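# Load two AA batteries into a remote's battery bay

## Task

Insert both AA batteries into the open battery compartment of the remote control (the remote may be moved), with each one correctly oriented by polarity and fully seated against its spring. The batteries must stay in place on their own at the end, not only because the robot is holding them, and anything the robot is touching at the end must not drop by more than about a fingernail's width once released.

## Robot and tools

Robot: two xArm7 arms, named left_arm and right_arm, each with seven revolute joints and a parallel two-finger gripper. The names are labels only, not sides of any image. The left_arm base sits at (+0.058, +0.429, 0) m and the right_arm base at (-0.035, -0.320, 0) m, both nearly unrotated about z.

Frames: all reported positions use one shared scene frame. The origin is on the table top midway between the arms, +x points out over the table, +z points up, and left_arm is on the +y side. Each gripper's fingers point along its own +z and close along its own y. The reported hand point lies between the closed finger pads, about 2 cm behind the tips. When closing, the tips move roughly 10 mm further along +z. Reported hand positions can be a little off, more so when the arm is stretched out.

execute_actions(actions, pictures): actions is a list holding at most one item.
- An empty list moves nothing and returns the current state with camera images.
- A motion item is {"rows": [...], "steps": n}. n runs from 4 to 15 and defaults to 15. Each step lasts 1/30 s. Each row drives one step, and the last row repeats if there are fewer rows than steps.
- A wait item is {"steps": n} with n up to 300. It returns once that many steps have passed since the previous result, and your reply time counts toward them.
- pictures: true adds the camera images to any call.

Each row is one list of 16 numbers covering both arms, even if only one arm moves. Numbers 1-7 are left_arm joint targets and number 8 is its gripper opening. Numbers 9-15 and 16 are the same for right_arm.

Joint targets are absolute angles in radians, in the same order as the Joint positions line: waist, shoulder, upper arm roll, elbow, forearm roll, wrist pitch, wrist roll. Stated ranges are:
- waist: -6.283 to 6.283
- shoulder: -2.059 to 2.094
- upper arm roll: -6.283 to 6.283
- elbow: -0.192 to 3.927
- forearm roll: -6.283 to 6.283
- wrist pitch: -1.693 to 3.142
- wrist roll: -6.283 to 6.283

A call is rejected, and nothing is sent, if a target is more than 0.010 rad beyond a range end and also further out than the joint's last reported angle. The true ends may differ from these by up to 0.010 rad. Targets past a true end are clipped there, and the result then reports "joint sent to its limit", possibly about an earlier action.

The gripper opening is a scaled value from -1 (closed) to +1 (fully open, 0.084 m pad gap). It is a target, not an offset.

Motion limits:
- Each joint target moves at most 3.14 rad/s, ramping up over 0.16 s. All joints of an arm arrive together.
- Per step, a joint target stays within 0.623 rad of the measured angle.
- If the targets would put the hand more than 70 mm from where it is measured, they are pulled back.
- So a distant goal needs several calls or waits.

Timing: each result is captured 4 steps before the action ends. Those 4 steps run while you reply, and the arms keep heading for the last row until they settle or a step is HELD.

Result lines:
- State line: for each arm, the gripper position (m), orientation quaternion wxyz, and linear and angular velocity.
- Joint positions and Joint velocities: for each arm, the seven joints, then the finger gap in m.
- grip_measured: the measured opening on the command scale. To hold something, command an opening clearly below it; the lower you go, the harder the squeeze, up to about 24 N per pad. Sending grip_measured itself gives a light hold. A fast close can push harder.
- "joint command not followed": a clearance check altered targets; the rest of the row still ran.
- HELD: your row, or part of it, was not sent on that step.
- Torques: joint drive output with per-unit offset, scale and noise.
- MOTOR HOT: appears from 65 °C. At 80 °C the arm brakes until it cools, reported as an OVER-TEMPERATURE FAULT.
- TORQUE FAULT: contact torque hit a joint's load limit. That arm backs off, pauses 10 s and drops the rest of the call. Load limits are 47 N m for waist and shoulder, 28.2 N m for upper arm roll, elbow and forearm roll, and 18.8 N m for wrist pitch and wrist roll. Held weight counts.

Cameras: cam_head_left and cam_head_right are fixed views; cam_left_wrist and cam_right_wrist ride on the hands. All are 504x504 with given calibrations, which may be slightly off.

zoom_image(camera, region): region is [x0, y0, x1, y1] in pixels of that camera's latest full image, origin at the top-left, at most 504 by 504. It returns a closer view and moves nothing.

read_manual(section): returns URDF licence texts only ("licences").

This is irreversible, and the goal must hold after release. Replying without any tool call ends everything.

Avoid:
- dropping or knocking items off the table
- arms colliding or pressing on each other
- slams and very hard pushes
- long heavy holds that heat the motors
- leaving a battery held only by the gripper

Strange tugs or pushes on held or loose objects can occur. Smooth, low-effort, quick motion is preferred.

Each tool is called after "Call:" by a JSON object that holds its "op" and its "data", one argument or row to a line.

## Session

Call:
{"op": "execute_actions", "data": {
  "actions": []
}}

Scene clock: 0.00 s of 5800.00 s.
left_arm: end_effector_position=(+0.5771, +0.5255, +0.1687) grip_measured=+1.00 end_effector_quat_wxyz=(+0.105, -0.281, +0.892, -0.339) end_effector_velocity=(-0.000, +0.001, -0.000) end_effector_angular_velocity=(-0.001, +0.001, +0.002) | right_arm: end_effector_position=(+0.3580, -0.3814, +0.2469) grip_measured=+1.00 end_effector_quat_wxyz=(-0.001, +0.997, -0.078, -0.004) end_effector_velocity=(+0.000, +0.000, +0.000) end_effector_angular_velocity=(+0.000, -0.001, +0.000)
Joint positions: left_arm=[ 0.005  0.229  0.503  1.068 -1.023  1.035 -2.669  0.084] | right_arm=[-0.002 -0.248 -0.001  0.914  0.001  1.17  -0.001  0.084]
Joint velocities: left_arm=[ 0.001 -0.     0.    -0.001 -0.     0.    -0.    -0.   ] | right_arm=[ 0.001 -0.    -0.     0.     0.     0.     0.    -0.   ]
Joint torques (N m, as the arm reports them, + toward a larger angle): no reading
Motor temperatures (°C, as the motors report them): left_arm=[35 35 39 35 40 35 39] | right_arm=[36 39 38 39 40 40 42]
camera_calibration (this result's frames):
cam_left_wrist: T_world_to_cam=[[-0.437969, 0.610862, -0.659569, 0.0740551], [0.820852, 0.570908, -0.0163171, -0.700636], [0.366586, -0.548555, -0.751467, 0.334131], [0, 0, 0, 1]] pos_world=[0.485064, 0.53805, 0.288501]
cam_right_wrist: T_world_to_cam=[[-0.169871, -0.985366, 0.0140633, -0.288118], [-0.985462, 0.169812, -0.0052456, 0.485869], [0.00278071, -0.0147499, -0.999887, 0.373283], [0, 0, 0, 1]] pos_world=[0.428825, -0.360902, 0.379841]

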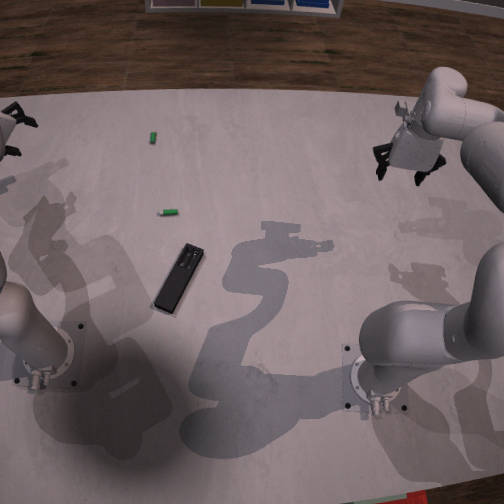

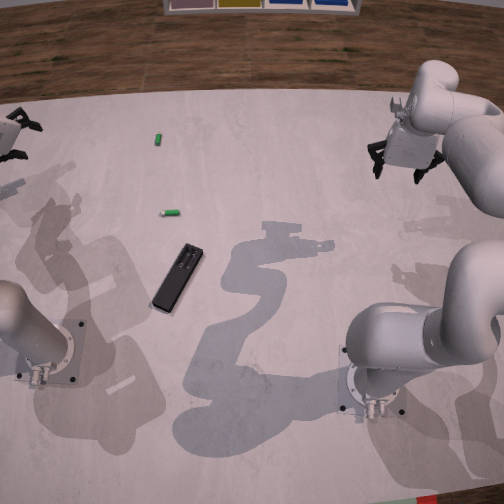

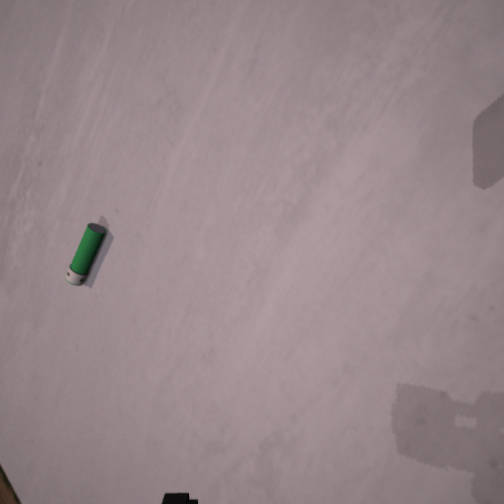

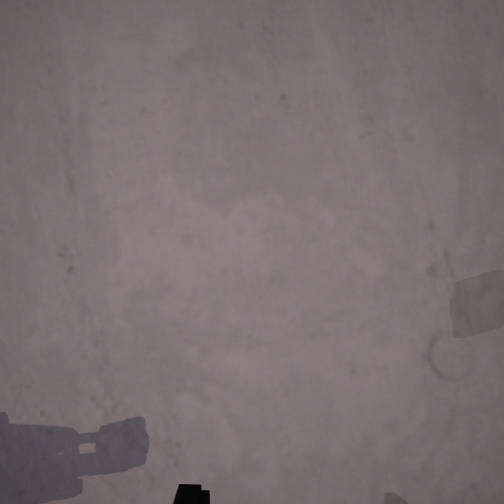

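Call:
{"op": "zoom_image", "data": {
  "camera": "cam_head_left",
  "region": [130, 120, 230, 320]
}}

Call:
{"op": "zoom_image", "data": {
  "camera": "cam_head_right",
  "region": [130, 120, 230, 320]
}}

Region (130, 120, 230, 320) of cam_head_left's 504x504 image, scaled by 2.520, with more detail than that image has.

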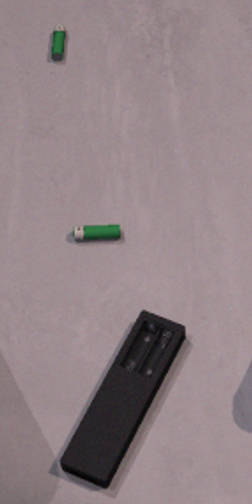

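Region (130, 120, 230, 320) of cam_head_right's 504x504 image, scaled by 2.520, with more detail than that image has.

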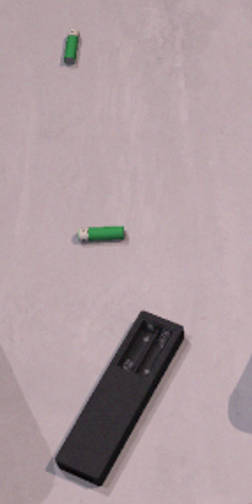

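Call:
{"op": "execute_actions", "data": {
  "actions": [
    {"rows":[[-0.287,0.985,0,2.265,0,1.28,-3.383,0.0,1.316,0.34,0,1.169,0,0.829,-1.524,0.6]],"steps":15}
  ],
  "pictures": false
}}

Call:
{"op": "execute_actions", "data": {
  "actions": [
    {"steps":15}
  ],
  "pictures": true
}}

Scene clock: 4.67 s of 5800.00 s.
left_arm: end_effector_position=(+0.6031, +0.3789, +0.0934) grip_measured=-0.01 end_effector_quat_wxyz=(-0.077, -0.157, +0.955, -0.241) end_effector_velocity=(+0.044, -0.456, -0.264) end_effector_angular_velocity=(+0.800, +0.841, -1.288) | right_arm: end_effector_position=(+0.4204, -0.2402, +0.1922) grip_measured=+0.59 end_effector_quat_wxyz=(-0.000, +0.968, +0.249, -0.003) end_effector_velocity=(+0.050, +0.556, -0.169) end_effector_angular_velocity=(+0.003, +0.017, +2.280)
Joint positions: left_arm=[-0.115  0.524  0.296  1.374 -0.717  1.136 -2.955  0.044] | right_arm=[ 0.327  0.013 -0.001  1.027  0.     1.019 -0.331  0.069]
Joint velocities: left_arm=[-0.409  1.084 -0.704  1.254  1.27   0.336 -0.978 -0.   ] | right_arm=[ 1.137  0.667  0.028  0.274  0.    -0.376 -1.116 -0.   ]
Joint torques (N m, as the arm reports them, + toward a larger angle): left_arm=[ -2.7  -22.97   2.08  11.57   0.52  -0.06   0.15] | right_arm=[  1.3  -20.02   0.04  11.64   0.47  -1.76  -0.25]
Motor temperatures (°C, as the motors report them): left_arm=[36 35 40 36 40 35 39] | right_arm=[36 39 38 40 40 40 42]
Steps of this call (steps 1 to 90: nothing new was sent; then 1.30 s passed at rest; steps 91 to 101: the first 11 steps of this action). Readings (joint positions):
91: left_arm=[0.005 0.230 0.503 1.068 -1.022 1.035 -2.669] | right_arm=[-0.001 -0.248 -0.001 0.915 0.001 1.170 -0.001]
92: left_arm=[0.003 0.235 0.500 1.074 -1.015 1.038 -2.677] | right_arm=[0.005 -0.242 -0.003 0.918 0.001 1.166 -0.009]
94: left_arm=[-0.015 0.286 0.469 1.131 -0.960 1.057 -2.732] | right_arm=[0.061 -0.190 -0.011 0.945 0.000 1.132 -0.070]
98: left_arm=[-0.075 0.416 0.364 1.260 -0.832 1.103 -2.858] | right_arm=[0.214 -0.061 -0.003 0.996 0.001 1.061 -0.219]
101: the state above

Scene clock: 5.17 s of 5800.00 s.
left_arm: end_effector_position=(+0.7160, +0.2036, +0.1089) grip_measured=-0.01 end_effector_quat_wxyz=(-0.006, +0.044, +0.999, -0.007) end_effector_velocity=(+0.087, -0.197, +0.096) end_effector_angular_velocity=(+0.179, -0.439, -0.202) | right_arm: end_effector_position=(+0.3415, +0.0189, +0.1363) grip_measured=+0.59 end_effector_quat_wxyz=(-0.000, +0.684, +0.729, -0.001) end_effector_velocity=(-0.310, +0.428, -0.081) end_effector_angular_velocity=(+0.009, -0.006, +2.351)
Joint positions: left_arm=[-0.285  0.97   0.006  2.237 -0.022  1.274 -3.37   0.044] | right_arm=[ 0.883  0.221  0.001  1.117  0.     0.898 -0.902  0.069]
Joint velocities: left_arm=[-0.194  0.345 -0.276  0.813  0.56   0.103 -0.321  0.   ] | right_arm=[ 1.038  0.28  -0.002  0.125 -0.    -0.165 -1.315 -0.   ]
Joint torques (N m, as the arm reports them, + toward a larger angle): left_arm=[ 16.96 -30.08   5.95   7.04  -1.16  -0.58   0.86] | right_arm=[ -0.67 -20.69  -0.86  11.08   0.48  -1.44  -0.62]
Motor temperatures (°C, as the motors report them): left_arm=[36 35 40 36 40 35 39] | right_arm=[36 39 38 40 40 40 42]
Kept back: nothing.
Steps of this call (steps 1 to 4: the last 4 steps of your previous action; steps 5 to 15: the robot went on to your last target). Readings (joint positions):
1: left_arm=[-0.128 0.560 0.272 1.418 -0.673 1.147 -2.988] | right_arm=[0.365 0.035 -0.001 1.036 0.000 1.007 -0.369]
2: left_arm=[-0.142 0.597 0.249 1.466 -0.625 1.159 -3.022] | right_arm=[0.402 0.055 -0.000 1.044 0.000 0.996 -0.406]
4: left_arm=[-0.169 0.670 0.202 1.574 -0.515 1.182 -3.089] | right_arm=[0.478 0.090 0.000 1.060 0.000 0.975 -0.481]
8: left_arm=[-0.219 0.798 0.119 1.823 -0.311 1.221 -3.205] | right_arm=[0.627 0.149 0.001 1.085 0.000 0.941 -0.630]
15: the state above
camera_calibration (this result's frames):
cam_left_wrist: T_world_to_cam=[[0.0799403, 0.996754, -0.0094972, -0.228064], [0.996552, -0.0801292, -0.0215287, -0.624553], [-0.0222199, -0.00774344, -0.999723, 0.257068], [0, 0, 0, 1]] pos_world=[0.646343, 0.17927, 0.241385]
cam_right_wrist: T_world_to_cam=[[0.998774, 0.0477117, 0.0131812, -0.313401], [0.0478731, -0.998779, -0.0122174, 0.0712141], [0.0125822, 0.0128334, -0.999838, 0.264746], [0, 0, 0, 1]] pos_world=[0.306276, 0.0826824, 0.269705]

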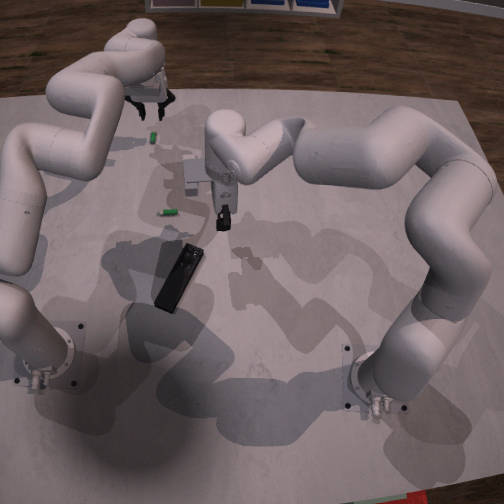

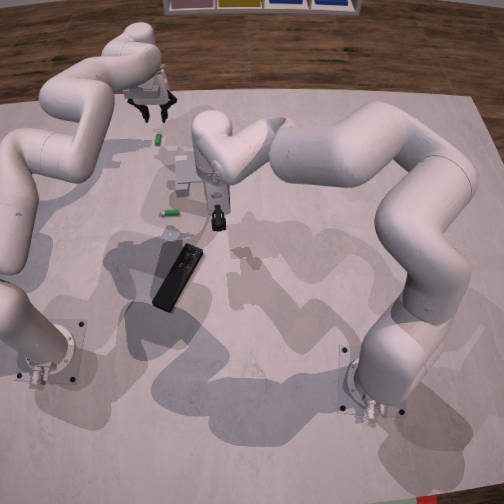

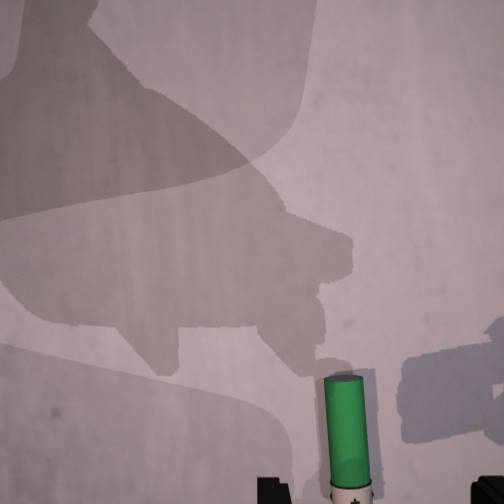

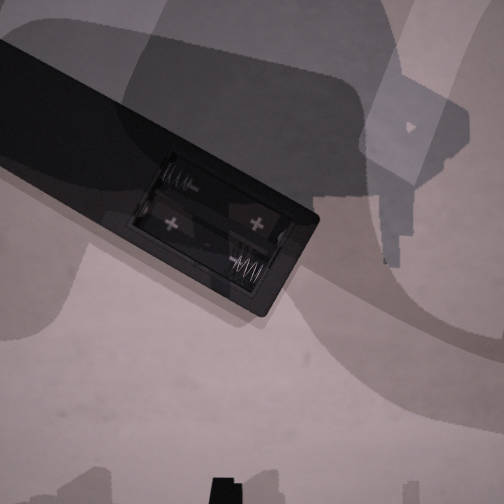

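Call:
{"op": "execute_actions", "data": {
  "actions": [
    {"steps":18}
  ],
  "pictures": true
}}

Scene clock: 5.77 s of 5800.00 s.
left_arm: end_effector_position=(+0.7198, +0.2031, +0.1097) grip_measured=-0.01 end_effector_quat_wxyz=(-0.000, +0.043, +0.999, +0.000) end_effector_velocity=(+0.000, -0.000, -0.000) end_effector_angular_velocity=(+0.001, -0.001, +0.000) | right_arm: end_effector_position=(+0.1767, +0.1637, +0.1003) grip_measured=+0.59 end_effector_quat_wxyz=(+0.001, +0.228, +0.974, +0.000) end_effector_velocity=(+0.078, -0.026, +0.011) end_effector_angular_velocity=(+0.013, -0.039, -0.136)
Joint positions: left_arm=[-0.287  0.985  0.     2.265 -0.     1.28  -3.383  0.044] | right_arm=[ 1.314  0.339 -0.003  1.169 -0.     0.829 -1.523  0.069]
Joint velocities: left_arm=[-0.     0.001 -0.     0.001  0.002 -0.    -0.001  0.   ] | right_arm=[-0.059 -0.011 -0.092  0.012 -0.001 -0.005 -0.008  0.   ]
Joint torques (N m, as the arm reports them, + toward a larger angle): left_arm=[ -1.78 -28.35  -0.19  11.71   0.6   -0.75   0.21] | right_arm=[  5.57 -21.75   3.41  10.98   0.57  -1.58  -0.4 ]
Motor temperatures (°C, as the motors report them): left_arm=[36 35 40 36 40 35 39] | right_arm=[36 39 38 40 40 40 42]
Kept back: nothing.
Steps of this call (steps 1 to 18: the robot went on to your last target). Readings (joint positions):
1: left_arm=[-0.290 0.978 -0.000 2.255 -0.010 1.277 -3.377] | right_arm=[0.918 0.231 0.001 1.122 0.000 0.893 -0.947]
2: left_arm=[-0.291 0.981 -0.002 2.262 -0.005 1.278 -3.380] | right_arm=[0.951 0.240 0.001 1.126 0.000 0.887 -0.995]
4: left_arm=[-0.287 0.983 0.001 2.263 -0.002 1.280 -3.382] | right_arm=[1.019 0.258 0.001 1.134 0.000 0.877 -1.094]
8: left_arm=[-0.283 0.985 0.003 2.262 -0.001 1.280 -3.383] | right_arm=[1.153 0.295 0.000 1.150 0.000 0.855 -1.288]
18: the state above
camera_calibration (this result's frames):
cam_left_wrist: T_world_to_cam=[[0.0782657, 0.996921, 0.00487889, -0.228231], [0.996877, -0.0782085, -0.0109759, -0.630185], [-0.0105605, 0.00572269, -0.999928, 0.246848], [0, 0, 0, 1]] pos_world=[0.648686, 0.176829, 0.241027]
cam_right_wrist: T_world_to_cam=[[0.458343, 0.888636, 0.0157207, -0.197622], [0.888769, -0.458201, -0.0119341, -0.0139165], [-0.00340182, 0.0194419, -0.999805, 0.230772], [0, 0, 0, 1]] pos_world=[0.103732, 0.164751, 0.233667]

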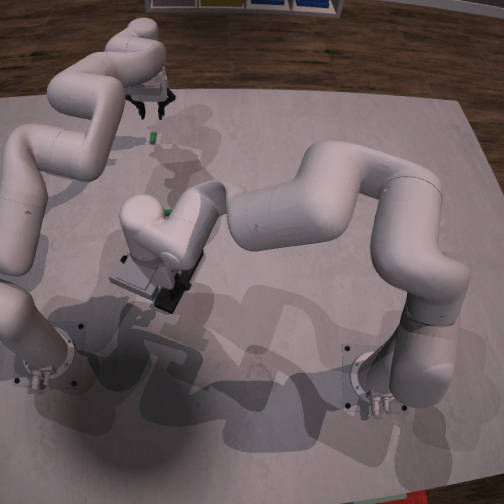

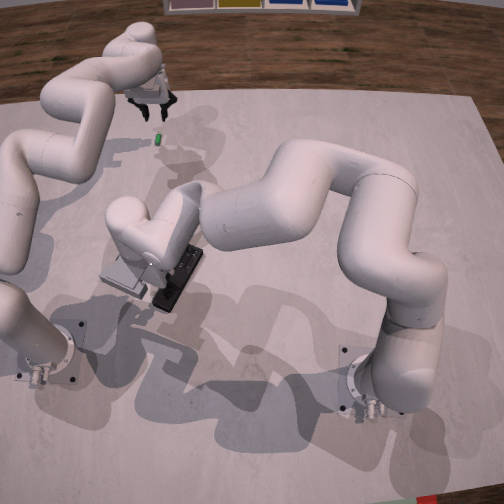

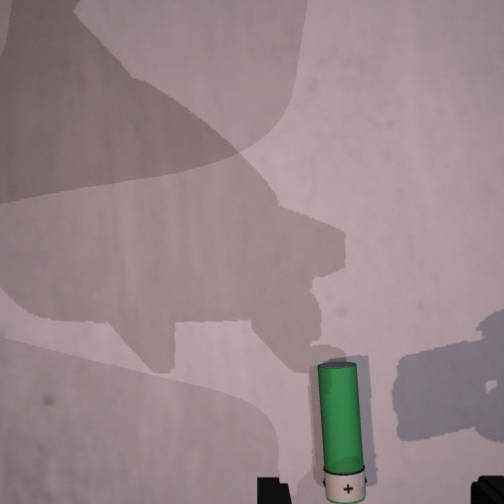

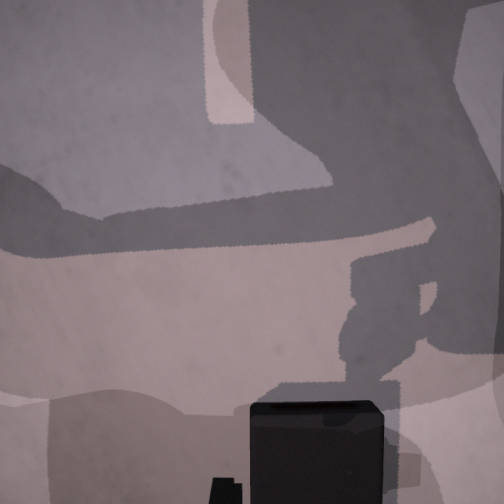

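Call:
{"op": "execute_actions", "data": {
  "actions": [
    {"rows":[[-0.286,0.984,0,2.23,0,1.25,-3.41,-0.1,1.317,0.345,0,1.155,0,0.81,-1.523,0.6],[-0.285,0.982,0,2.19,0,1.21,-3.44,-0.1,1.317,0.355,0,1.135,0,0.78,-1.523,0.6],[-0.284,0.979,0,2.15,0,1.171,-3.468,-0.1,1.317,0.371,0,1.115,0,0.744,-1.523,0.6],[-0.284,0.985,0,2.138,0,1.152,-3.468,-0.1,1.317,0.381,0,1.1135,0,0.733,-1.523,0.6],[-0.284,0.993,0,2.135,0,1.141,-3.468,-0.1,1.317,0.392,0,1.112,0,0.720,-1.523,0.6],[-0.284,1.002,0,2.131,0,1.129,-3.468,-0.1,1.317,0.404,0,1.110,0,0.706,-1.523,0.6],[-0.284,1.011,0,2.128,0,1.117,-3.468,-0.1,1.317,0.417,0,1.108,0,0.691,-1.523,0.6],[-0.284,1.020,0,2.124,0,1.104,-3.468,-0.1,1.317,0.430,0,1.106,0,0.676,-1.523,0.6],[-0.284,1.028,0,2.121,0,1.093,-3.468,-0.1,1.317,0.442,0,1.104,0,0.662,-1.523,0.6],[-0.284,1.035,0,2.119,0,1.084,-3.468,-0.1,1.317,0.452,0,1.1025,0,0.651,-1.523,0.6],[-0.284,1.040,0,2.117,0,1.077,-3.468,-0.1,1.317,0.458,0,1.1015,0,0.6435,-1.523,0.6],[-0.284,1.042,0,2.116,0,1.074,-3.468,-0.1,1.317,0.4615,0,1.101,0,0.6397,-1.523,0.6]],"steps":15}
  ],
  "pictures": false
}}

Call:
{"op": "execute_actions", "data": {
  "actions": [
    {"rows":[[-0.284,1.042,0,2.116,0,1.074,-3.468,-0.1,1.317,0.4615,0,1.101,0,0.6397,-1.523,0.6]],"steps":8}
  ],
  "pictures": true
}}

Scene clock: 7.40 s of 5800.00 s.
left_arm: end_effector_position=(+0.7129, +0.2074, +0.0302) grip_measured=-0.11 end_effector_quat_wxyz=(-0.004, -0.000, +1.000, +0.001) end_effector_velocity=(+0.010, -0.009, -0.144) end_effector_angular_velocity=(-0.018, -0.050, -0.006) | right_arm: end_effector_position=(+0.1700, +0.1574, +0.0358) grip_measured=+0.59 end_effector_quat_wxyz=(-0.000, +0.225, +0.974, -0.001) end_effector_velocity=(+0.003, +0.004, -0.151) end_effector_angular_velocity=(+0.022, -0.009, -0.003)
Joint positions: left_arm=[-0.284  1.031  0.     2.119 -0.     1.096 -3.468  0.039] | right_arm=[ 1.317  0.441  0.     1.104 -0.     0.666 -1.523  0.069]
Joint velocities: left_arm=[-0.005  0.21  -0.004 -0.052  0.002 -0.316 -0.003  0.   ] | right_arm=[-0.002  0.322 -0.001 -0.034  0.001 -0.38  -0.    -0.   ]
Joint torques (N m, as the arm reports them, + toward a larger angle): left_arm=[ -1.64 -31.61  -0.12  12.89   0.74  -0.7    0.18] | right_arm=[  0.38 -24.23  -0.5    9.63   0.49  -1.21  -0.32]
Motor temperatures (°C, as the motors report them): left_arm=[36 35 40 36 40 35 39] | right_arm=[36 39 38 40 40 40 42]
Steps of this call (steps 1 to 15: the robot went on to your last target; steps 16 to 38: nothing new was sent; steps 39 to 49: the first 11 steps of this action). Readings (joint positions):
39: left_arm=[-0.287 0.985 0.000 2.265 -0.000 1.280 -3.383] | right_arm=[1.316 0.340 -0.000 1.169 -0.000 0.829 -1.524]
40: left_arm=[-0.287 0.984 -0.000 2.259 -0.000 1.273 -3.389] | right_arm=[1.316 0.341 -0.000 1.165 0.000 0.822 -1.524]
42: left_arm=[-0.286 0.978 -0.000 2.213 -0.000 1.225 -3.427] | right_arm=[1.317 0.351 -0.000 1.144 0.000 0.784 -1.523]
46: left_arm=[-0.284 1.003 0.000 2.131 0.000 1.134 -3.466] | right_arm=[1.317 0.405 0.000 1.107 -0.000 0.710 -1.523]
49: the state above

Scene clock: 7.67 s of 5800.00 s.
left_arm: end_effector_position=(+0.7153, +0.2064, +0.0239) grip_measured=-0.11 end_effector_quat_wxyz=(+0.001, -0.000, +1.000, -0.000) end_effector_velocity=(+0.001, -0.001, +0.002) end_effector_angular_velocity=(-0.000, -0.003, -0.000) | right_arm: end_effector_position=(+0.1705, +0.1585, +0.0270) grip_measured=+0.59 end_effector_quat_wxyz=(+0.000, +0.225, +0.974, +0.001) end_effector_velocity=(+0.001, +0.003, +0.004) end_effector_angular_velocity=(+0.010, -0.004, -0.001)
Joint positions: left_arm=[-0.284  1.041 -0.     2.117  0.     1.074 -3.468  0.039] | right_arm=[ 1.317  0.46  -0.     1.102  0.     0.64  -1.523  0.069]
Joint velocities: left_arm=[-0.001 -0.002 -0.     0.002  0.001  0.001 -0.001 -0.   ] | right_arm=[ 0.    -0.006 -0.     0.002  0.001 -0.002  0.001 -0.   ]
Joint torques (N m, as the arm reports them, + toward a larger angle): left_arm=[ -1.97 -27.5    0.01  10.8    0.6   -0.68   0.05] | right_arm=[  0.27 -22.04  -0.52   9.43   0.43  -1.6   -0.38]
Motor temperatures (°C, as the motors report them): left_arm=[36 35 40 36 40 35 39] | right_arm=[36 39 38 40 40 40 42]
Steps of this call (steps 1 to 4: the last 4 steps of your previous action; steps 5 to 8: the first 4 steps of this action). Readings (joint positions):
5: left_arm=[-0.284 1.041 -0.000 2.118 0.000 1.074 -3.468] | right_arm=[1.317 0.462 0.000 1.100 -0.000 0.641 -1.523]
6: left_arm=[-0.284 1.041 -0.000 2.117 0.000 1.074 -3.468] | right_arm=[1.317 0.461 0.000 1.101 0.000 0.640 -1.523]
8: the state above
camera_calibration (this result's frames):
cam_left_wrist: T_world_to_cam=[[-0.00906479, 0.999951, 0.00403368, -0.168905], [0.999918, 0.00910084, -0.00900972, -0.646565], [-0.00904598, 0.00395167, -0.999951, 0.16022], [0, 0, 0, 1]] pos_world=[0.64643, 0.174148, 0.155069]
cam_right_wrist: T_world_to_cam=[[0.452585, 0.891552, 0.017405, -0.188543], [0.891713, -0.452408, -0.0132259, -0.0130096], [-0.00391745, 0.0215061, -0.999761, 0.15724], [0, 0, 0, 1]] pos_world=[0.0975484, 0.158828, 0.160312]

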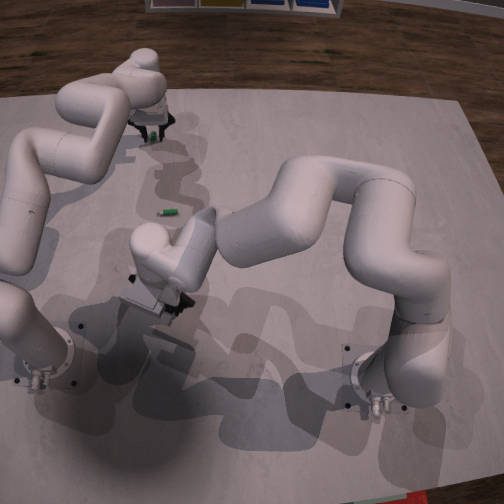

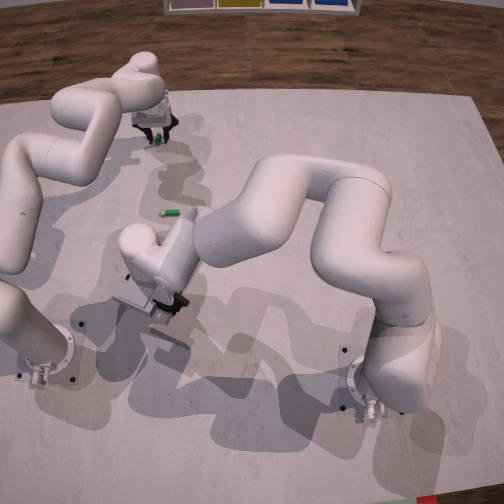

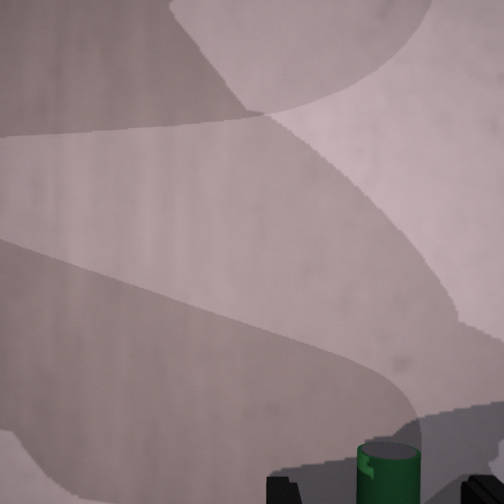

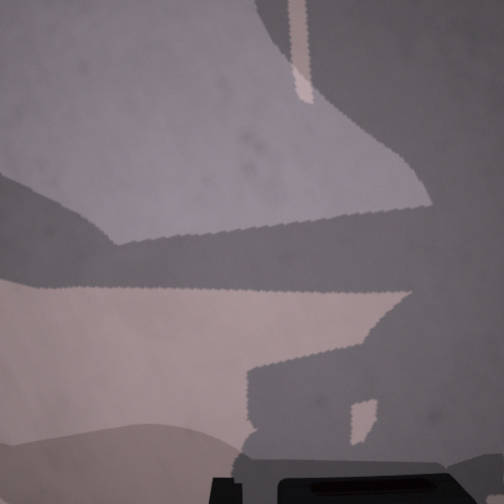

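Call:
{"op": "execute_actions", "data": {
  "actions": [
    {"rows":[[-0.284,1.042,0,2.116,0,1.074,-3.468,-0.25,1.317,0.4615,0,1.101,0,0.6397,-1.523,0.45],[-0.284,1.042,0,2.116,0,1.074,-3.468,-0.4,1.317,0.4615,0,1.101,0,0.6397,-1.523,0.32],[-0.284,1.042,0,2.116,0,1.074,-3.468,-0.52,1.317,0.4615,0,1.101,0,0.6397,-1.523,0.22],[-0.284,1.042,0,2.116,0,1.074,-3.468,-0.6,1.317,0.4615,0,1.101,0,0.6397,-1.523,0.14],[-0.284,1.042,0,2.116,0,1.074,-3.468,-0.67,1.317,0.4615,0,1.101,0,0.6397,-1.523,0.07],[-0.284,1.042,0,2.116,0,1.074,-3.468,-0.74,1.317,0.4615,0,1.101,0,0.6397,-1.523,0.0],[-0.284,1.042,0,2.116,0,1.074,-3.468,-0.82,1.317,0.4615,0,1.101,0,0.6397,-1.523,-0.1],[-0.284,1.042,0,2.116,0,1.074,-3.468,-0.9,1.317,0.4615,0,1.101,0,0.6397,-1.523,-0.2],[-0.284,1.042,0,2.116,0,1.074,-3.468,-0.95,1.317,0.4615,0,1.101,0,0.6397,-1.523,-0.3]],"steps":15}
  ],
  "pictures": false
}}

Scene clock: 8.37 s of 5800.00 s.
left_arm: end_effector_position=(+0.7157, +0.2068, +0.0243) grip_measured=-0.69 end_effector_quat_wxyz=(+0.001, -0.001, +1.000, -0.000) end_effector_velocity=(-0.001, +0.000, -0.001) end_effector_angular_velocity=(+0.001, +0.002, -0.001) | right_arm: end_effector_position=(+0.1702, +0.1577, +0.0260) grip_measured=+0.09 end_effector_quat_wxyz=(-0.000, +0.225, +0.974, -0.000) end_effector_velocity=(+0.000, +0.000, -0.000) end_effector_angular_velocity=(+0.001, -0.001, +0.001)
Joint positions: left_arm=[-0.284  1.041  0.     2.117  0.     1.074 -3.468  0.014] | right_arm=[ 1.317  0.461 -0.     1.101 -0.     0.64  -1.523  0.048]
Joint velocities: left_arm=[ 0.     0.    -0.    -0.001  0.     0.     0.001  0.   ] | right_arm=[-0.     0.     0.    -0.    -0.001 -0.001 -0.    -0.   ]
Joint torques (N m, as the arm reports them, + toward a larger angle): left_arm=[ -3.47 -23.4   -1.2    8.71   0.16  -0.42   0.21] | right_arm=[  0.36 -22.82  -0.52   9.74   0.48  -1.62  -0.33]
Motor temperatures (°C, as the motors report them): left_arm=[36 35 40 36 40 35 39] | right_arm=[36 39 38 40 40 40 42]
Steps of this call (steps 1 to 4: the last 4 steps of your previous action; steps 5 to 10: the robot went on to your last target; steps 11 to 21: the first 11 steps of this action). Readings (joint positions):
11: left_arm=[-0.284 1.041 0.000 2.117 0.000 1.074 -3.468] | right_arm=[1.317 0.461 -0.000 1.101 0.000 0.640 -1.523]
12: left_arm=[-0.284 1.041 0.000 2.117 0.000 1.074 -3.468] | right_arm=[1.317 0.461 -0.000 1.101 0.000 0.640 -1.523]
14: left_arm=[-0.284 1.040 0.001 2.117 0.000 1.074 -3.468] | right_arm=[1.317 0.461 -0.000 1.101 0.000 0.640 -1.523]
18: left_arm=[-0.284 1.041 0.000 2.117 0.000 1.074 -3.468] | right_arm=[1.317 0.461 -0.000 1.101 0.000 0.640 -1.523]
21: the state above

Call:
{"op": "execute_actions", "data": {
  "actions": [
    {"rows":[[-0.284,1.038,0,2.117,0,1.079,-3.468,-0.95,1.317,0.457,0,1.1015,0,0.645,-1.523,-0.3],[-0.284,1.030,0,2.120,0,1.090,-3.468,-0.95,1.317,0.448,0,1.103,0,0.655,-1.523,-0.3],[-0.284,1.019,0,2.124,0,1.105,-3.468,-0.95,1.317,0.436,0,1.105,0,0.669,-1.523,-0.3],[-0.284,1.006,0,2.129,0,1.123,-3.468,-0.95,1.317,0.422,0,1.107,0,0.685,-1.523,-0.3],[-0.284,0.993,0,2.134,0,1.141,-3.468,-0.95,1.317,0.408,0,1.109,0,0.701,-1.523,-0.3],[-0.284,0.979,0,2.140,0,1.161,-3.468,-0.95,1.31,0.398,0,1.113,0,0.715,-1.55,-0.3],[-0.29,0.955,0,2.11,0,1.155,-3.42,-0.95,1.28,0.398,0,1.121,0,0.723,-1.65,-0.3],[-0.30,0.92,0,2.065,0,1.145,-3.33,-0.95,1.23,0.407,0,1.135,0,0.728,-1.82,-0.3],[-0.315,0.88,0,2.015,0,1.135,-3.21,-0.95,1.17,0.418,0,1.152,0,0.734,-2.02,-0.3],[-0.33,0.835,0,1.955,0,1.12,-3.08,-0.95,1.105,0.429,0,1.172,0,0.743,-2.24,-0.3],[-0.345,0.79,0,1.895,0,1.105,-2.95,-0.95,1.04,0.441,0,1.191,0,0.750,-2.46,-0.3],[-0.36,0.745,0,1.835,0,1.09,-2.82,-0.95,0.975,0.453,0,1.21,0,0.757,-2.68,-0.3],[-0.375,0.70,0,1.78,0,1.08,-2.69,-0.95,0.91,0.465,0,1.229,0,0.764,-2.90,-0.3],[-0.39,0.66,0,1.73,0,1.07,-2.56,-0.95,0.845,0.476,0,1.248,0,0.772,-3.12,-0.3],[-0.405,0.625,0,1.685,0,1.06,-2.44,-0.95,0.78,0.488,0,1.267,0,0.779,-3.34,-0.3]],"steps":15}
  ],
  "pictures": false
}}

Call:
{"op": "execute_actions", "data": {
  "actions": [
    {"rows":[[-0.415,0.60,0,1.65,0,1.05,-2.35,-0.95,0.715,0.50,0,1.286,0,0.786,-3.56,-0.3],[-0.423,0.58,0,1.625,0,1.045,-2.29,-0.95,0.65,0.511,0,1.305,0,0.794,-3.78,-0.3],[-0.429,0.565,0,1.607,0,1.042,-2.25,-0.95,0.59,0.522,0,1.322,0,0.80,-3.98,-0.3],[-0.433,0.555,0,1.5945,0,1.039,-2.22,-0.95,0.535,0.532,0,1.338,0,0.806,-4.16,-0.3],[-0.433,0.555,0,1.5945,0,1.039,-2.22,-0.95,0.49,0.54,0,1.351,0,0.811,-4.32,-0.3],[-0.433,0.555,0,1.5945,0,1.039,-2.22,-0.95,0.45,0.547,0,1.363,0,0.816,-4.45,-0.3],[-0.433,0.555,0,1.5945,0,1.039,-2.22,-0.95,0.42,0.553,0,1.372,0,0.819,-4.55,-0.3],[-0.433,0.555,0,1.5945,0,1.039,-2.22,-0.95,0.40,0.557,0,1.378,0,0.822,-4.615,-0.3],[-0.433,0.555,0,1.5945,0,1.039,-2.22,-0.95,0.389,0.5586,0,1.381,0,0.823,-4.65,-0.3]],"steps":15}
  ],
  "pictures": true
}}

Scene clock: 10.10 s of 5800.00 s.
left_arm: end_effector_position=(+0.7072, +0.2006, +0.0853) grip_measured=-0.69 end_effector_quat_wxyz=(+0.006, +0.071, +0.997, -0.001) end_effector_velocity=(-0.156, -0.098, +0.170) end_effector_angular_velocity=(+0.031, -0.050, -2.358) | right_arm: end_effector_position=(+0.1957, +0.1534, +0.0622) grip_measured=+0.09 end_effector_quat_wxyz=(-0.000, +0.148, +0.989, +0.004) end_effector_velocity=(+0.389, -0.143, +0.012) end_effector_angular_velocity=(-0.014, -0.013, +1.712)
Joint positions: left_arm=[-0.297  0.919  0.002  2.075 -0.     1.145 -3.337  0.014] | right_arm=[ 1.263  0.4    0.006  1.131  0.     0.723 -1.73   0.048]
Joint velocities: left_arm=[-0.232 -0.84   0.026 -1.003  0.002 -0.203  2.142 -0.   ] | right_arm=[-0.787  0.099  0.004  0.2   -0.001  0.115 -2.495  0.   ]
Joint torques (N m, as the arm reports them, + toward a larger angle): left_arm=[-14.21 -24.62  -3.73   7.29   0.32  -0.15   2.05] | right_arm=[-15.29 -21.02 -10.47  10.65   0.33  -1.75  -0.77]
Motor temperatures (°C, as the motors report them): left_arm=[36 35 40 36 40 35 39] | right_arm=[36 39 38 40 40 40 42]
Steps of this call (steps 1 to 4: the last 4 steps of your previous action; steps 5 to 15: the robot went on to your last target; steps 16 to 41: nothing new was sent; steps 42 to 52: the first 11 steps of this action). Readings (joint positions):
42: left_arm=[-0.284 1.041 0.000 2.117 0.000 1.074 -3.468] | right_arm=[1.317 0.461 -0.000 1.101 -0.000 0.640 -1.523]
43: left_arm=[-0.284 1.041 0.000 2.117 -0.000 1.076 -3.468] | right_arm=[1.317 0.460 0.000 1.101 -0.000 0.643 -1.523]
45: left_arm=[-0.285 1.035 -0.001 2.115 -0.000 1.093 -3.468] | right_arm=[1.317 0.449 0.000 1.101 0.000 0.658 -1.523]
49: left_arm=[-0.286 0.991 -0.002 2.124 -0.001 1.151 -3.461] | right_arm=[1.311 0.403 0.002 1.113 0.000 0.707 -1.550]
52: the state above

Scene clock: 10.60 s of 5800.00 s.
left_arm: end_effector_position=(+0.5999, +0.1486, +0.1307) grip_measured=-0.69 end_effector_quat_wxyz=(+0.001, +0.642, +0.767, -0.000) end_effector_velocity=(+0.008, +0.046, -0.028) end_effector_angular_velocity=(+0.048, +0.032, -0.020) | right_arm: end_effector_position=(+0.4211, -0.0015, +0.0603) grip_measured=+0.09 end_effector_quat_wxyz=(+0.001, +0.022, +1.000, -0.000) end_effector_velocity=(+0.353, -0.403, -0.001) end_effector_angular_velocity=(-0.005, +0.004, +0.412)
Joint positions: left_arm=[-0.434  0.555 -0.001  1.596 -0.     1.039 -2.224  0.014] | right_arm=[ 0.765  0.491 -0.003  1.271 -0.     0.78  -2.487  0.048]
Joint velocities: left_arm=[ 0.027  0.023  0.046 -0.037  0.004 -0.009  0.084  0.   ] | right_arm=[-0.955  0.172 -0.002  0.276  0.001  0.109 -1.369 -0.   ]
Joint torques (N m, as the arm reports them, + toward a larger angle): left_arm=[ -0.03 -23.09   0.78  11.4    0.84  -0.87  -0.28] | right_arm=[  3.21 -25.34   0.07  10.4    0.43  -1.37  -0.57]
Motor temperatures (°C, as the motors report them): left_arm=[36 35 40 36 40 35 39] | right_arm=[36 39 38 40 40 40 42]
Steps of this call (steps 1 to 4: the last 4 steps of your previous action; steps 5 to 15: the first 11 steps of this action). Readings (joint positions):
5: left_arm=[-0.358 0.760 -0.002 1.853 -0.000 1.098 -2.856] | right_arm=[1.102 0.429 -0.002 1.175 -0.000 0.742 -2.053]
6: left_arm=[-0.371 0.726 -0.003 1.810 -0.000 1.088 -2.752] | right_arm=[1.068 0.436 -0.002 1.184 -0.000 0.745 -2.102]
8: left_arm=[-0.395 0.659 -0.002 1.727 -0.000 1.069 -2.544] | right_arm=[1.000 0.448 -0.002 1.204 -0.000 0.753 -2.193]
12: left_arm=[-0.431 0.565 -0.003 1.611 -0.000 1.043 -2.261] | right_arm=[0.863 0.473 -0.003 1.243 -0.000 0.769 -2.358]
15: the state above
camera_calibration (this result's frames):
cam_left_wrist: T_world_to_cam=[[0.982815, 0.18451, 0.00557338, -0.586706], [0.184556, -0.982778, -0.00931716, 0.10683], [0.00375828, 0.0101856, -0.999941, 0.257581], [0, 0, 0, 1]] pos_world=[0.555939, 0.21062, 0.261831]
cam_right_wrist: T_world_to_cam=[[0.0604355, 0.998069, 0.0143329, 0.00557619], [0.998113, -0.0602693, -0.0117551, -0.352668], [-0.0108686, 0.0150163, -0.999828, 0.197955], [0, 0, 0, 1]] pos_world=[0.353817, -0.029793, 0.193695]

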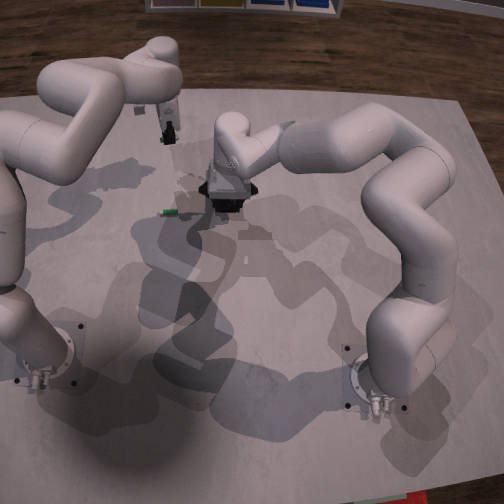

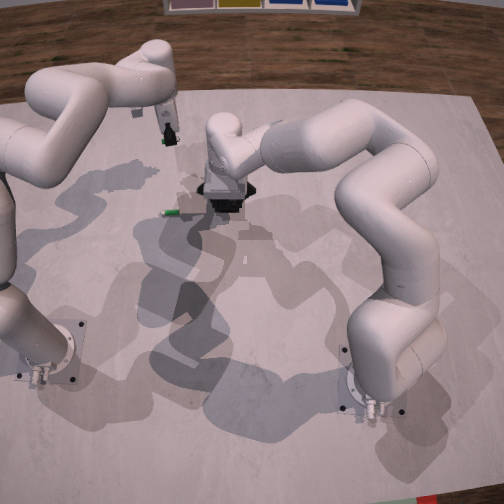

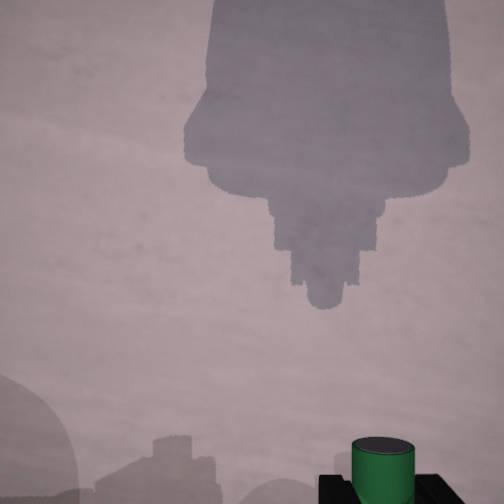

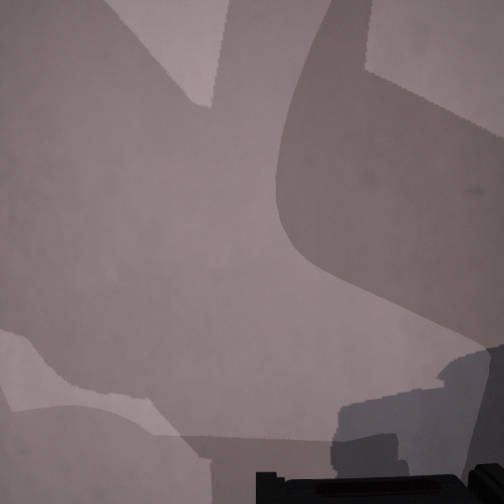

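Call:
{"op": "execute_actions", "data": {
  "actions": [
    {"steps":22}
  ],
  "pictures": false
}}

Scene clock: 11.33 s of 5800.00 s.
left_arm: end_effector_position=(+0.6000, +0.1499, +0.1302) grip_measured=-0.69 end_effector_quat_wxyz=(+0.000, +0.643, +0.766, +0.000) end_effector_velocity=(-0.001, -0.001, +0.000) end_effector_angular_velocity=(-0.003, +0.001, +0.000) | right_arm: end_effector_position=(+0.5268, -0.1806, +0.0599) grip_measured=+0.09 end_effector_quat_wxyz=(+0.000, +0.681, -0.733, -0.001) end_effector_velocity=(+0.008, -0.023, +0.000) end_effector_angular_velocity=(-0.002, -0.005, +2.808)
Joint positions: left_arm=[-0.433  0.555 -0.     1.595 -0.     1.039 -2.22   0.014] | right_arm=[ 0.393  0.558  0.002  1.38   0.     0.823 -4.396  0.048]
Joint velocities: left_arm=[-0.001 -0.    -0.    -0.    -0.003 -0.     0.    -0.   ] | right_arm=[-0.033  0.005 -0.009  0.009 -0.     0.003 -2.848 -0.   ]
Joint torques (N m, as the arm reports them, + toward a larger angle): left_arm=[ -1.61 -23.66   0.11  11.37   0.73  -0.83   0.06] | right_arm=[ -0.22 -26.09  -0.6   11.42   0.41  -1.83   0.61]
Motor temperatures (°C, as the motors report them): left_arm=[36 36 40 37 40 35 39] | right_arm=[36 39 38 40 40 40 42]
Kept back: nothing.
Steps of this call (steps 1 to 4: the last 4 steps of your previous action; steps 5 to 22: the robot went on to your last target). Readings (joint positions):
1: left_arm=[-0.433 0.556 0.000 1.595 0.000 1.039 -2.222] | right_arm=[0.733 0.497 -0.003 1.280 -0.000 0.783 -2.534]
2: left_arm=[-0.432 0.557 0.002 1.595 0.000 1.039 -2.222] | right_arm=[0.703 0.502 -0.003 1.289 -0.000 0.787 -2.584]
4: left_arm=[-0.431 0.558 0.003 1.594 0.000 1.039 -2.221] | right_arm=[0.643 0.513 -0.003 1.307 -0.000 0.794 -2.695]
8: left_arm=[-0.432 0.556 0.000 1.595 0.000 1.039 -2.220] | right_arm=[0.534 0.532 -0.002 1.338 -0.000 0.806 -2.972]
22: the state above

Call:
{"op": "execute_actions", "data": {
  "actions": [
    {"rows":[[-0.46,0.577,0,1.62,0,1.045,-2.245,-0.95,0.389,0.562,0,1.3806,0,0.819,-4.65,-0.3],[-0.50,0.61,0,1.66,0,1.053,-2.285,-0.95,0.389,0.569,0,1.380,0,0.811,-4.65,-0.3],[-0.54,0.645,0,1.705,0,1.062,-2.325,-0.95,0.389,0.577,0,1.379,0,0.802,-4.65,-0.3],[-0.585,0.68,0,1.75,0,1.072,-2.37,-0.95,0.389,0.586,0,1.378,0,0.792,-4.65,-0.3],[-0.63,0.72,0,1.80,0,1.082,-2.415,-0.95,0.389,0.595,0,1.377,0,0.782,-4.65,-0.3],[-0.67,0.755,0,1.845,0,1.091,-2.455,-0.95,0.389,0.603,0,1.376,0,0.773,-4.65,-0.3],[-0.71,0.787,0,1.885,0,1.1,-2.495,-0.95,0.389,0.610,0,1.375,0,0.765,-4.65,-0.3],[-0.74,0.812,0,1.918,0,1.107,-2.526,-0.95,0.389,0.615,0,1.3745,0,0.7595,-4.65,-0.3],[-0.762,0.83,0,1.94,0,1.111,-2.548,-0.95,0.389,0.618,0,1.374,0,0.756,-4.65,-0.3],[-0.775,0.84,0,1.954,0,1.114,-2.562,-0.95,0.389,0.620,0,1.374,0,0.754,-4.65,-0.3],[-0.78,0.844,0,1.959,0,1.115,-2.567,-0.95,0.3892,0.6215,0,1.3738,0,0.7523,-4.65,-0.3]],"steps":15}
  ],
  "pictures": false
}}

Call:
{"op": "execute_actions", "data": {
  "actions": [
    {"steps":8}
  ],
  "pictures": true
}}

Scene clock: 12.37 s of 5800.00 s.
left_arm: end_effector_position=(+0.5464, -0.0095, +0.1012) grip_measured=-0.69 end_effector_quat_wxyz=(-0.001, +0.645, +0.764, -0.001) end_effector_velocity=(-0.279, -0.532, -0.110) end_effector_angular_velocity=(+0.000, -0.004, +0.008) | right_arm: end_effector_position=(+0.5268, -0.1845, +0.0262) grip_measured=+0.09 end_effector_quat_wxyz=(+0.002, +0.766, -0.643, -0.002) end_effector_velocity=(+0.007, +0.001, -0.029) end_effector_angular_velocity=(+0.005, -0.023, -0.002)
Joint positions: left_arm=[-0.687  0.766 -0.003  1.858 -0.     1.094 -2.47   0.014] | right_arm=[ 0.389  0.619  0.     1.372 -0.     0.758 -4.65   0.048]
Joint velocities: left_arm=[-0.891  0.737  0.003  0.936  0.001  0.194 -0.895 -0.   ] | right_arm=[ 0.     0.062 -0.002  0.002  0.001 -0.083 -0.001  0.001]
Joint torques (N m, as the arm reports them, + toward a larger angle): left_arm=[ -3.48 -26.34  -0.89  11.08   0.69  -0.83   0.  ] | right_arm=[  0.32 -27.91  -0.67  12.36   0.5   -2.44  -0.34]
Motor temperatures (°C, as the motors report them): left_arm=[36 36 40 37 40 35 39] | right_arm=[36 39 38 40 40 40 42]
Steps of this call (steps 1 to 20: the robot went on to your last target; steps 21 to 31: the first 11 steps of this action). Readings (joint positions):
21: left_arm=[-0.433 0.555 0.000 1.595 -0.000 1.039 -2.220] | right_arm=[0.389 0.559 0.000 1.381 0.000 0.823 -4.650]
22: left_arm=[-0.438 0.560 0.002 1.601 0.000 1.041 -2.228] | right_arm=[0.389 0.560 0.000 1.381 0.000 0.821 -4.650]
24: left_arm=[-0.477 0.595 0.011 1.649 0.001 1.051 -2.272] | right_arm=[0.389 0.568 -0.000 1.381 0.000 0.809 -4.650]
28: left_arm=[-0.598 0.692 -0.003 1.765 -0.000 1.074 -2.381] | right_arm=[0.389 0.603 0.000 1.375 -0.000 0.774 -4.650]
31: the state above

Scene clock: 12.63 s of 5800.00 s.
left_arm: end_effector_position=(+0.5153, -0.0625, +0.0897) grip_measured=-0.69 end_effector_quat_wxyz=(-0.000, +0.643, +0.766, +0.000) end_effector_velocity=(+0.139, +0.101, +0.042) end_effector_angular_velocity=(+0.019, -0.138, +0.225) | right_arm: end_effector_position=(+0.5285, -0.1840, +0.0263) grip_measured=+0.09 end_effector_quat_wxyz=(-0.000, +0.766, -0.643, +0.000) end_effector_velocity=(-0.001, -0.001, -0.002) end_effector_angular_velocity=(-0.002, +0.003, -0.000)
Joint positions: left_arm=[-0.78   0.843  0.001  1.958  0.     1.115 -2.566  0.014] | right_arm=[ 0.389  0.621  0.     1.374  0.     0.752 -4.65   0.048]
Joint velocities: left_arm=[ 0.129 -0.039  0.142  0.037  0.009 -0.004 -0.006  0.   ] | right_arm=[-0.     0.001 -0.001 -0.003 -0.001 -0.001  0.001  0.   ]
Joint torques (N m, as the arm reports them, + toward a larger angle): left_arm=[ -7.67 -26.08  -2.42  11.04   0.31  -0.85   0.09] | right_arm=[  0.38 -26.41  -0.65  10.83   0.43  -1.82  -0.34]
Motor temperatures (°C, as the motors report them): left_arm=[36 36 40 37 40 35 39] | right_arm=[36 39 38 40 40 40 42]
Kept back: nothing.
Steps of this call (steps 1 to 4: the last 4 steps of your previous action; steps 5 to 8: the robot went on to your last target). Readings (joint positions):
1: left_arm=[-0.716 0.791 -0.003 1.890 -0.000 1.100 -2.500] | right_arm=[0.389 0.621 0.000 1.373 0.000 0.755 -4.650]
2: left_arm=[-0.745 0.814 -0.003 1.919 -0.000 1.106 -2.528] | right_arm=[0.389 0.621 0.000 1.374 0.000 0.753 -4.650]
4: left_arm=[-0.782 0.842 -0.009 1.951 -0.001 1.113 -2.559] | right_arm=[0.389 0.621 0.000 1.374 0.000 0.753 -4.650]
8: the state above
camera_calibration (this result's frames):
cam_left_wrist: T_world_to_cam=[[0.983247, 0.18221, 0.00499725, -0.464666], [0.182257, -0.983181, -0.0116991, -0.0840237], [0.00278152, 0.0124139, -0.999919, 0.219745], [0, 0, 0, 1]] pos_world=[0.471584, -0.000671708, 0.221066]
cam_right_wrist: T_world_to_cam=[[-0.987327, -0.158034, 0.014488, 0.522788], [-0.158224, 0.987318, -0.0130164, 0.332593], [-0.0122472, -0.0151438, -0.99981, 0.163046], [0, 0, 0, 1]] pos_world=[0.570784, -0.243288, 0.15977]

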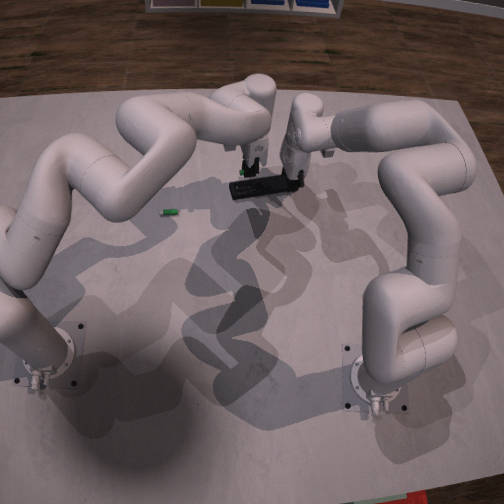

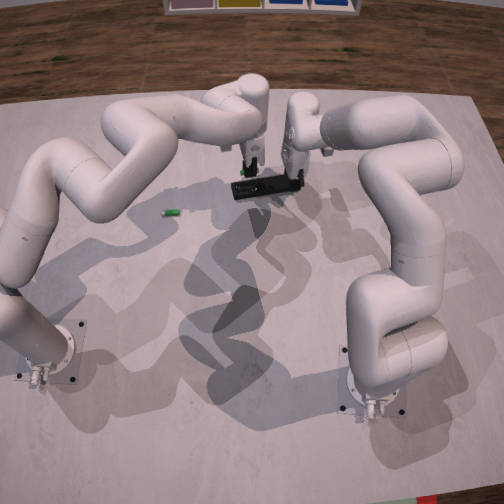

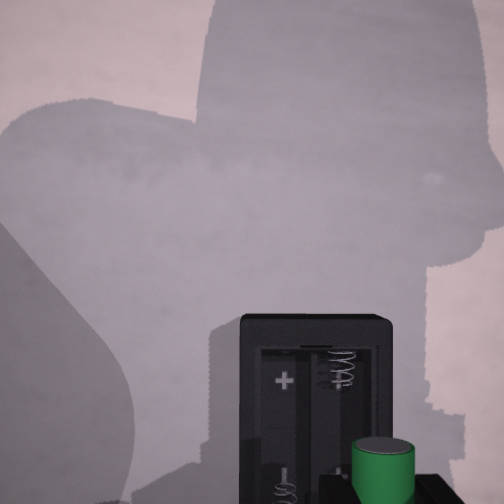

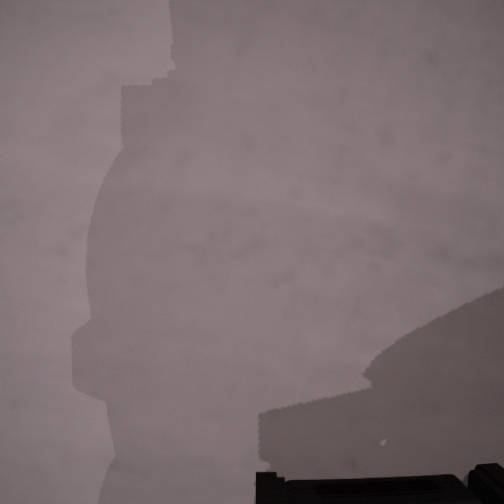

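Call:
{"op": "execute_actions", "data": {
  "actions": []
}}

Call:
{"op": "zoom_image", "data": {
  "camera": "cam_left_wrist",
  "region": [220, 300, 460, 504]
}}

Scene clock: 13.57 s of 5800.00 s.
left_arm: end_effector_position=(+0.5150, -0.0632, +0.0898) grip_measured=-0.69 end_effector_quat_wxyz=(+0.000, +0.643, +0.766, +0.000) end_effector_velocity=(-0.000, -0.000, +0.000) end_effector_angular_velocity=(-0.001, +0.001, +0.000) | right_arm: end_effector_position=(+0.5284, -0.1840, +0.0261) grip_measured=+0.09 end_effector_quat_wxyz=(-0.000, +0.766, -0.643, +0.000) end_effector_velocity=(+0.000, +0.001, +0.000) end_effector_angular_velocity=(+0.000, -0.001, +0.002)
Joint positions: left_arm=[-0.78   0.844  0.     1.959  0.     1.115 -2.567  0.014] | right_arm=[ 0.389  0.621 -0.     1.374 -0.     0.752 -4.65   0.048]
Joint velocities: left_arm=[ 0.    -0.    -0.    -0.    -0.002  0.     0.001 -0.   ] | right_arm=[ 0.001  0.     0.     0.001 -0.    -0.001 -0.     0.   ]
Joint torques (N m, as the arm reports them, + toward a larger angle): left_arm=[ -1.94 -27.16   0.07  11.37   0.62  -0.96   0.11] | right_arm=[  0.42 -25.69  -0.7   10.41   0.29  -1.72  -0.35]
Motor temperatures (°C, as the motors report them): left_arm=[36 36 40 37 40 35 39] | right_arm=[36 39 38 40 40 40 42]
Kept back: nothing.
Steps of this call (steps 1 to 28: the robot went on to your last target). Readings (joint positions):
1: left_arm=[-0.776 0.842 0.005 1.959 0.000 1.115 -2.567] | right_arm=[0.389 0.621 -0.000 1.374 0.000 0.752 -4.650]
2: left_arm=[-0.774 0.842 0.007 1.959 0.000 1.115 -2.567] | right_arm=[0.389 0.621 -0.000 1.374 0.000 0.752 -4.650]
4: left_arm=[-0.774 0.842 0.005 1.959 0.000 1.115 -2.567] | right_arm=[0.389 0.621 -0.000 1.374 0.000 0.752 -4.650]
8: left_arm=[-0.780 0.844 -0.000 1.959 -0.000 1.115 -2.567] | right_arm=[0.389 0.621 -0.000 1.374 0.000 0.752 -4.650]
28: the state above
camera_calibration (this result's frames):
cam_left_wrist: T_world_to_cam=[[0.983282, 0.182027, 0.00472843, -0.464254], [0.182068, -0.983227, -0.0108005, -0.0846187], [0.00268314, 0.0114808, -0.99993, 0.219815], [0, 0, 0, 1]] pos_world=[0.47131, -0.00121636, 0.221081]
cam_right_wrist: T_world_to_cam=[[-0.987322, -0.158031, 0.0148517, 0.522666], [-0.158226, 0.987316, -0.0130648, 0.332625], [-0.0125986, -0.0152491, -0.999804, 0.163017], [0, 0, 0, 1]] pos_world=[0.570724, -0.243323, 0.159568]

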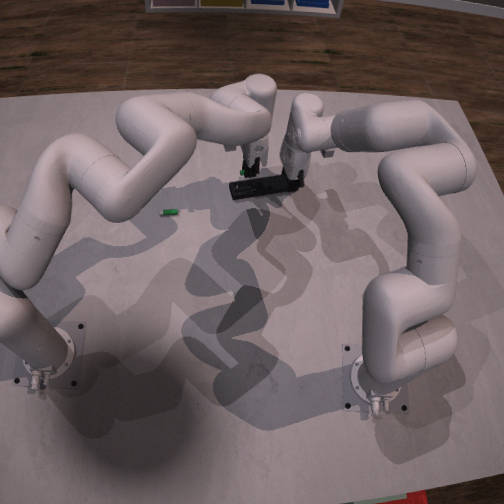

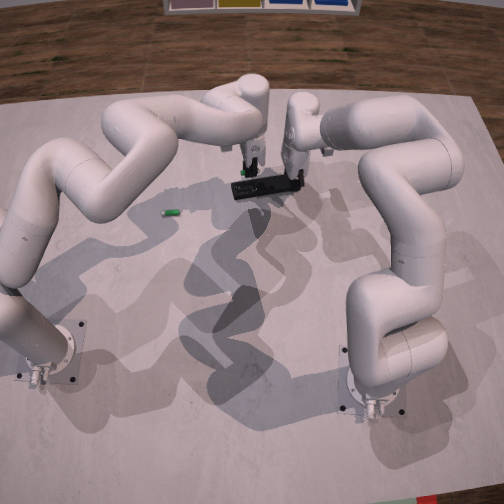

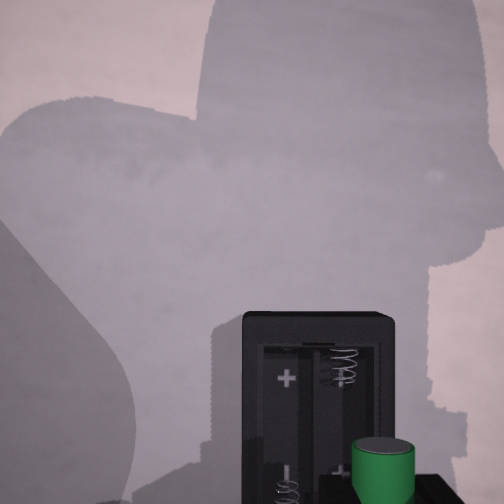

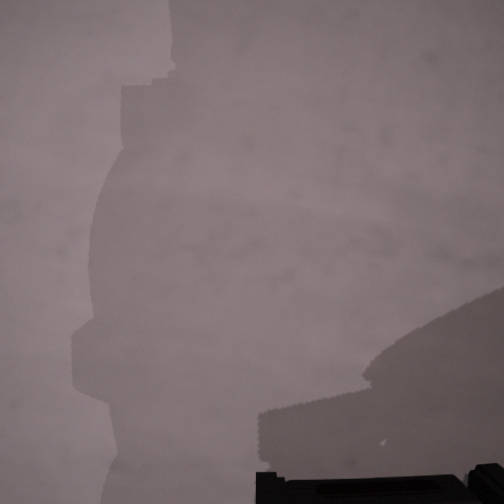

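Region (220, 300, 460, 504) of cam_left_wrist's 504x504 image, scaled by 2.100, with more detail than that image has; it fills the top 428 rows of this view, and the rest is white.

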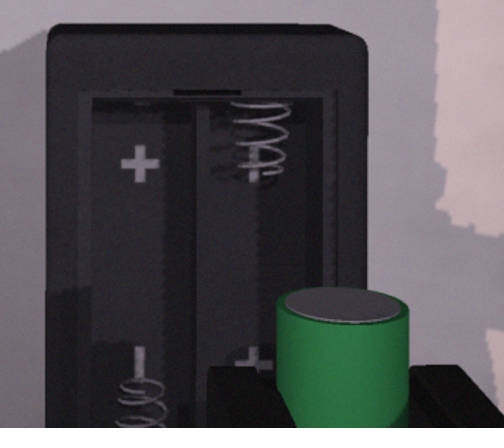

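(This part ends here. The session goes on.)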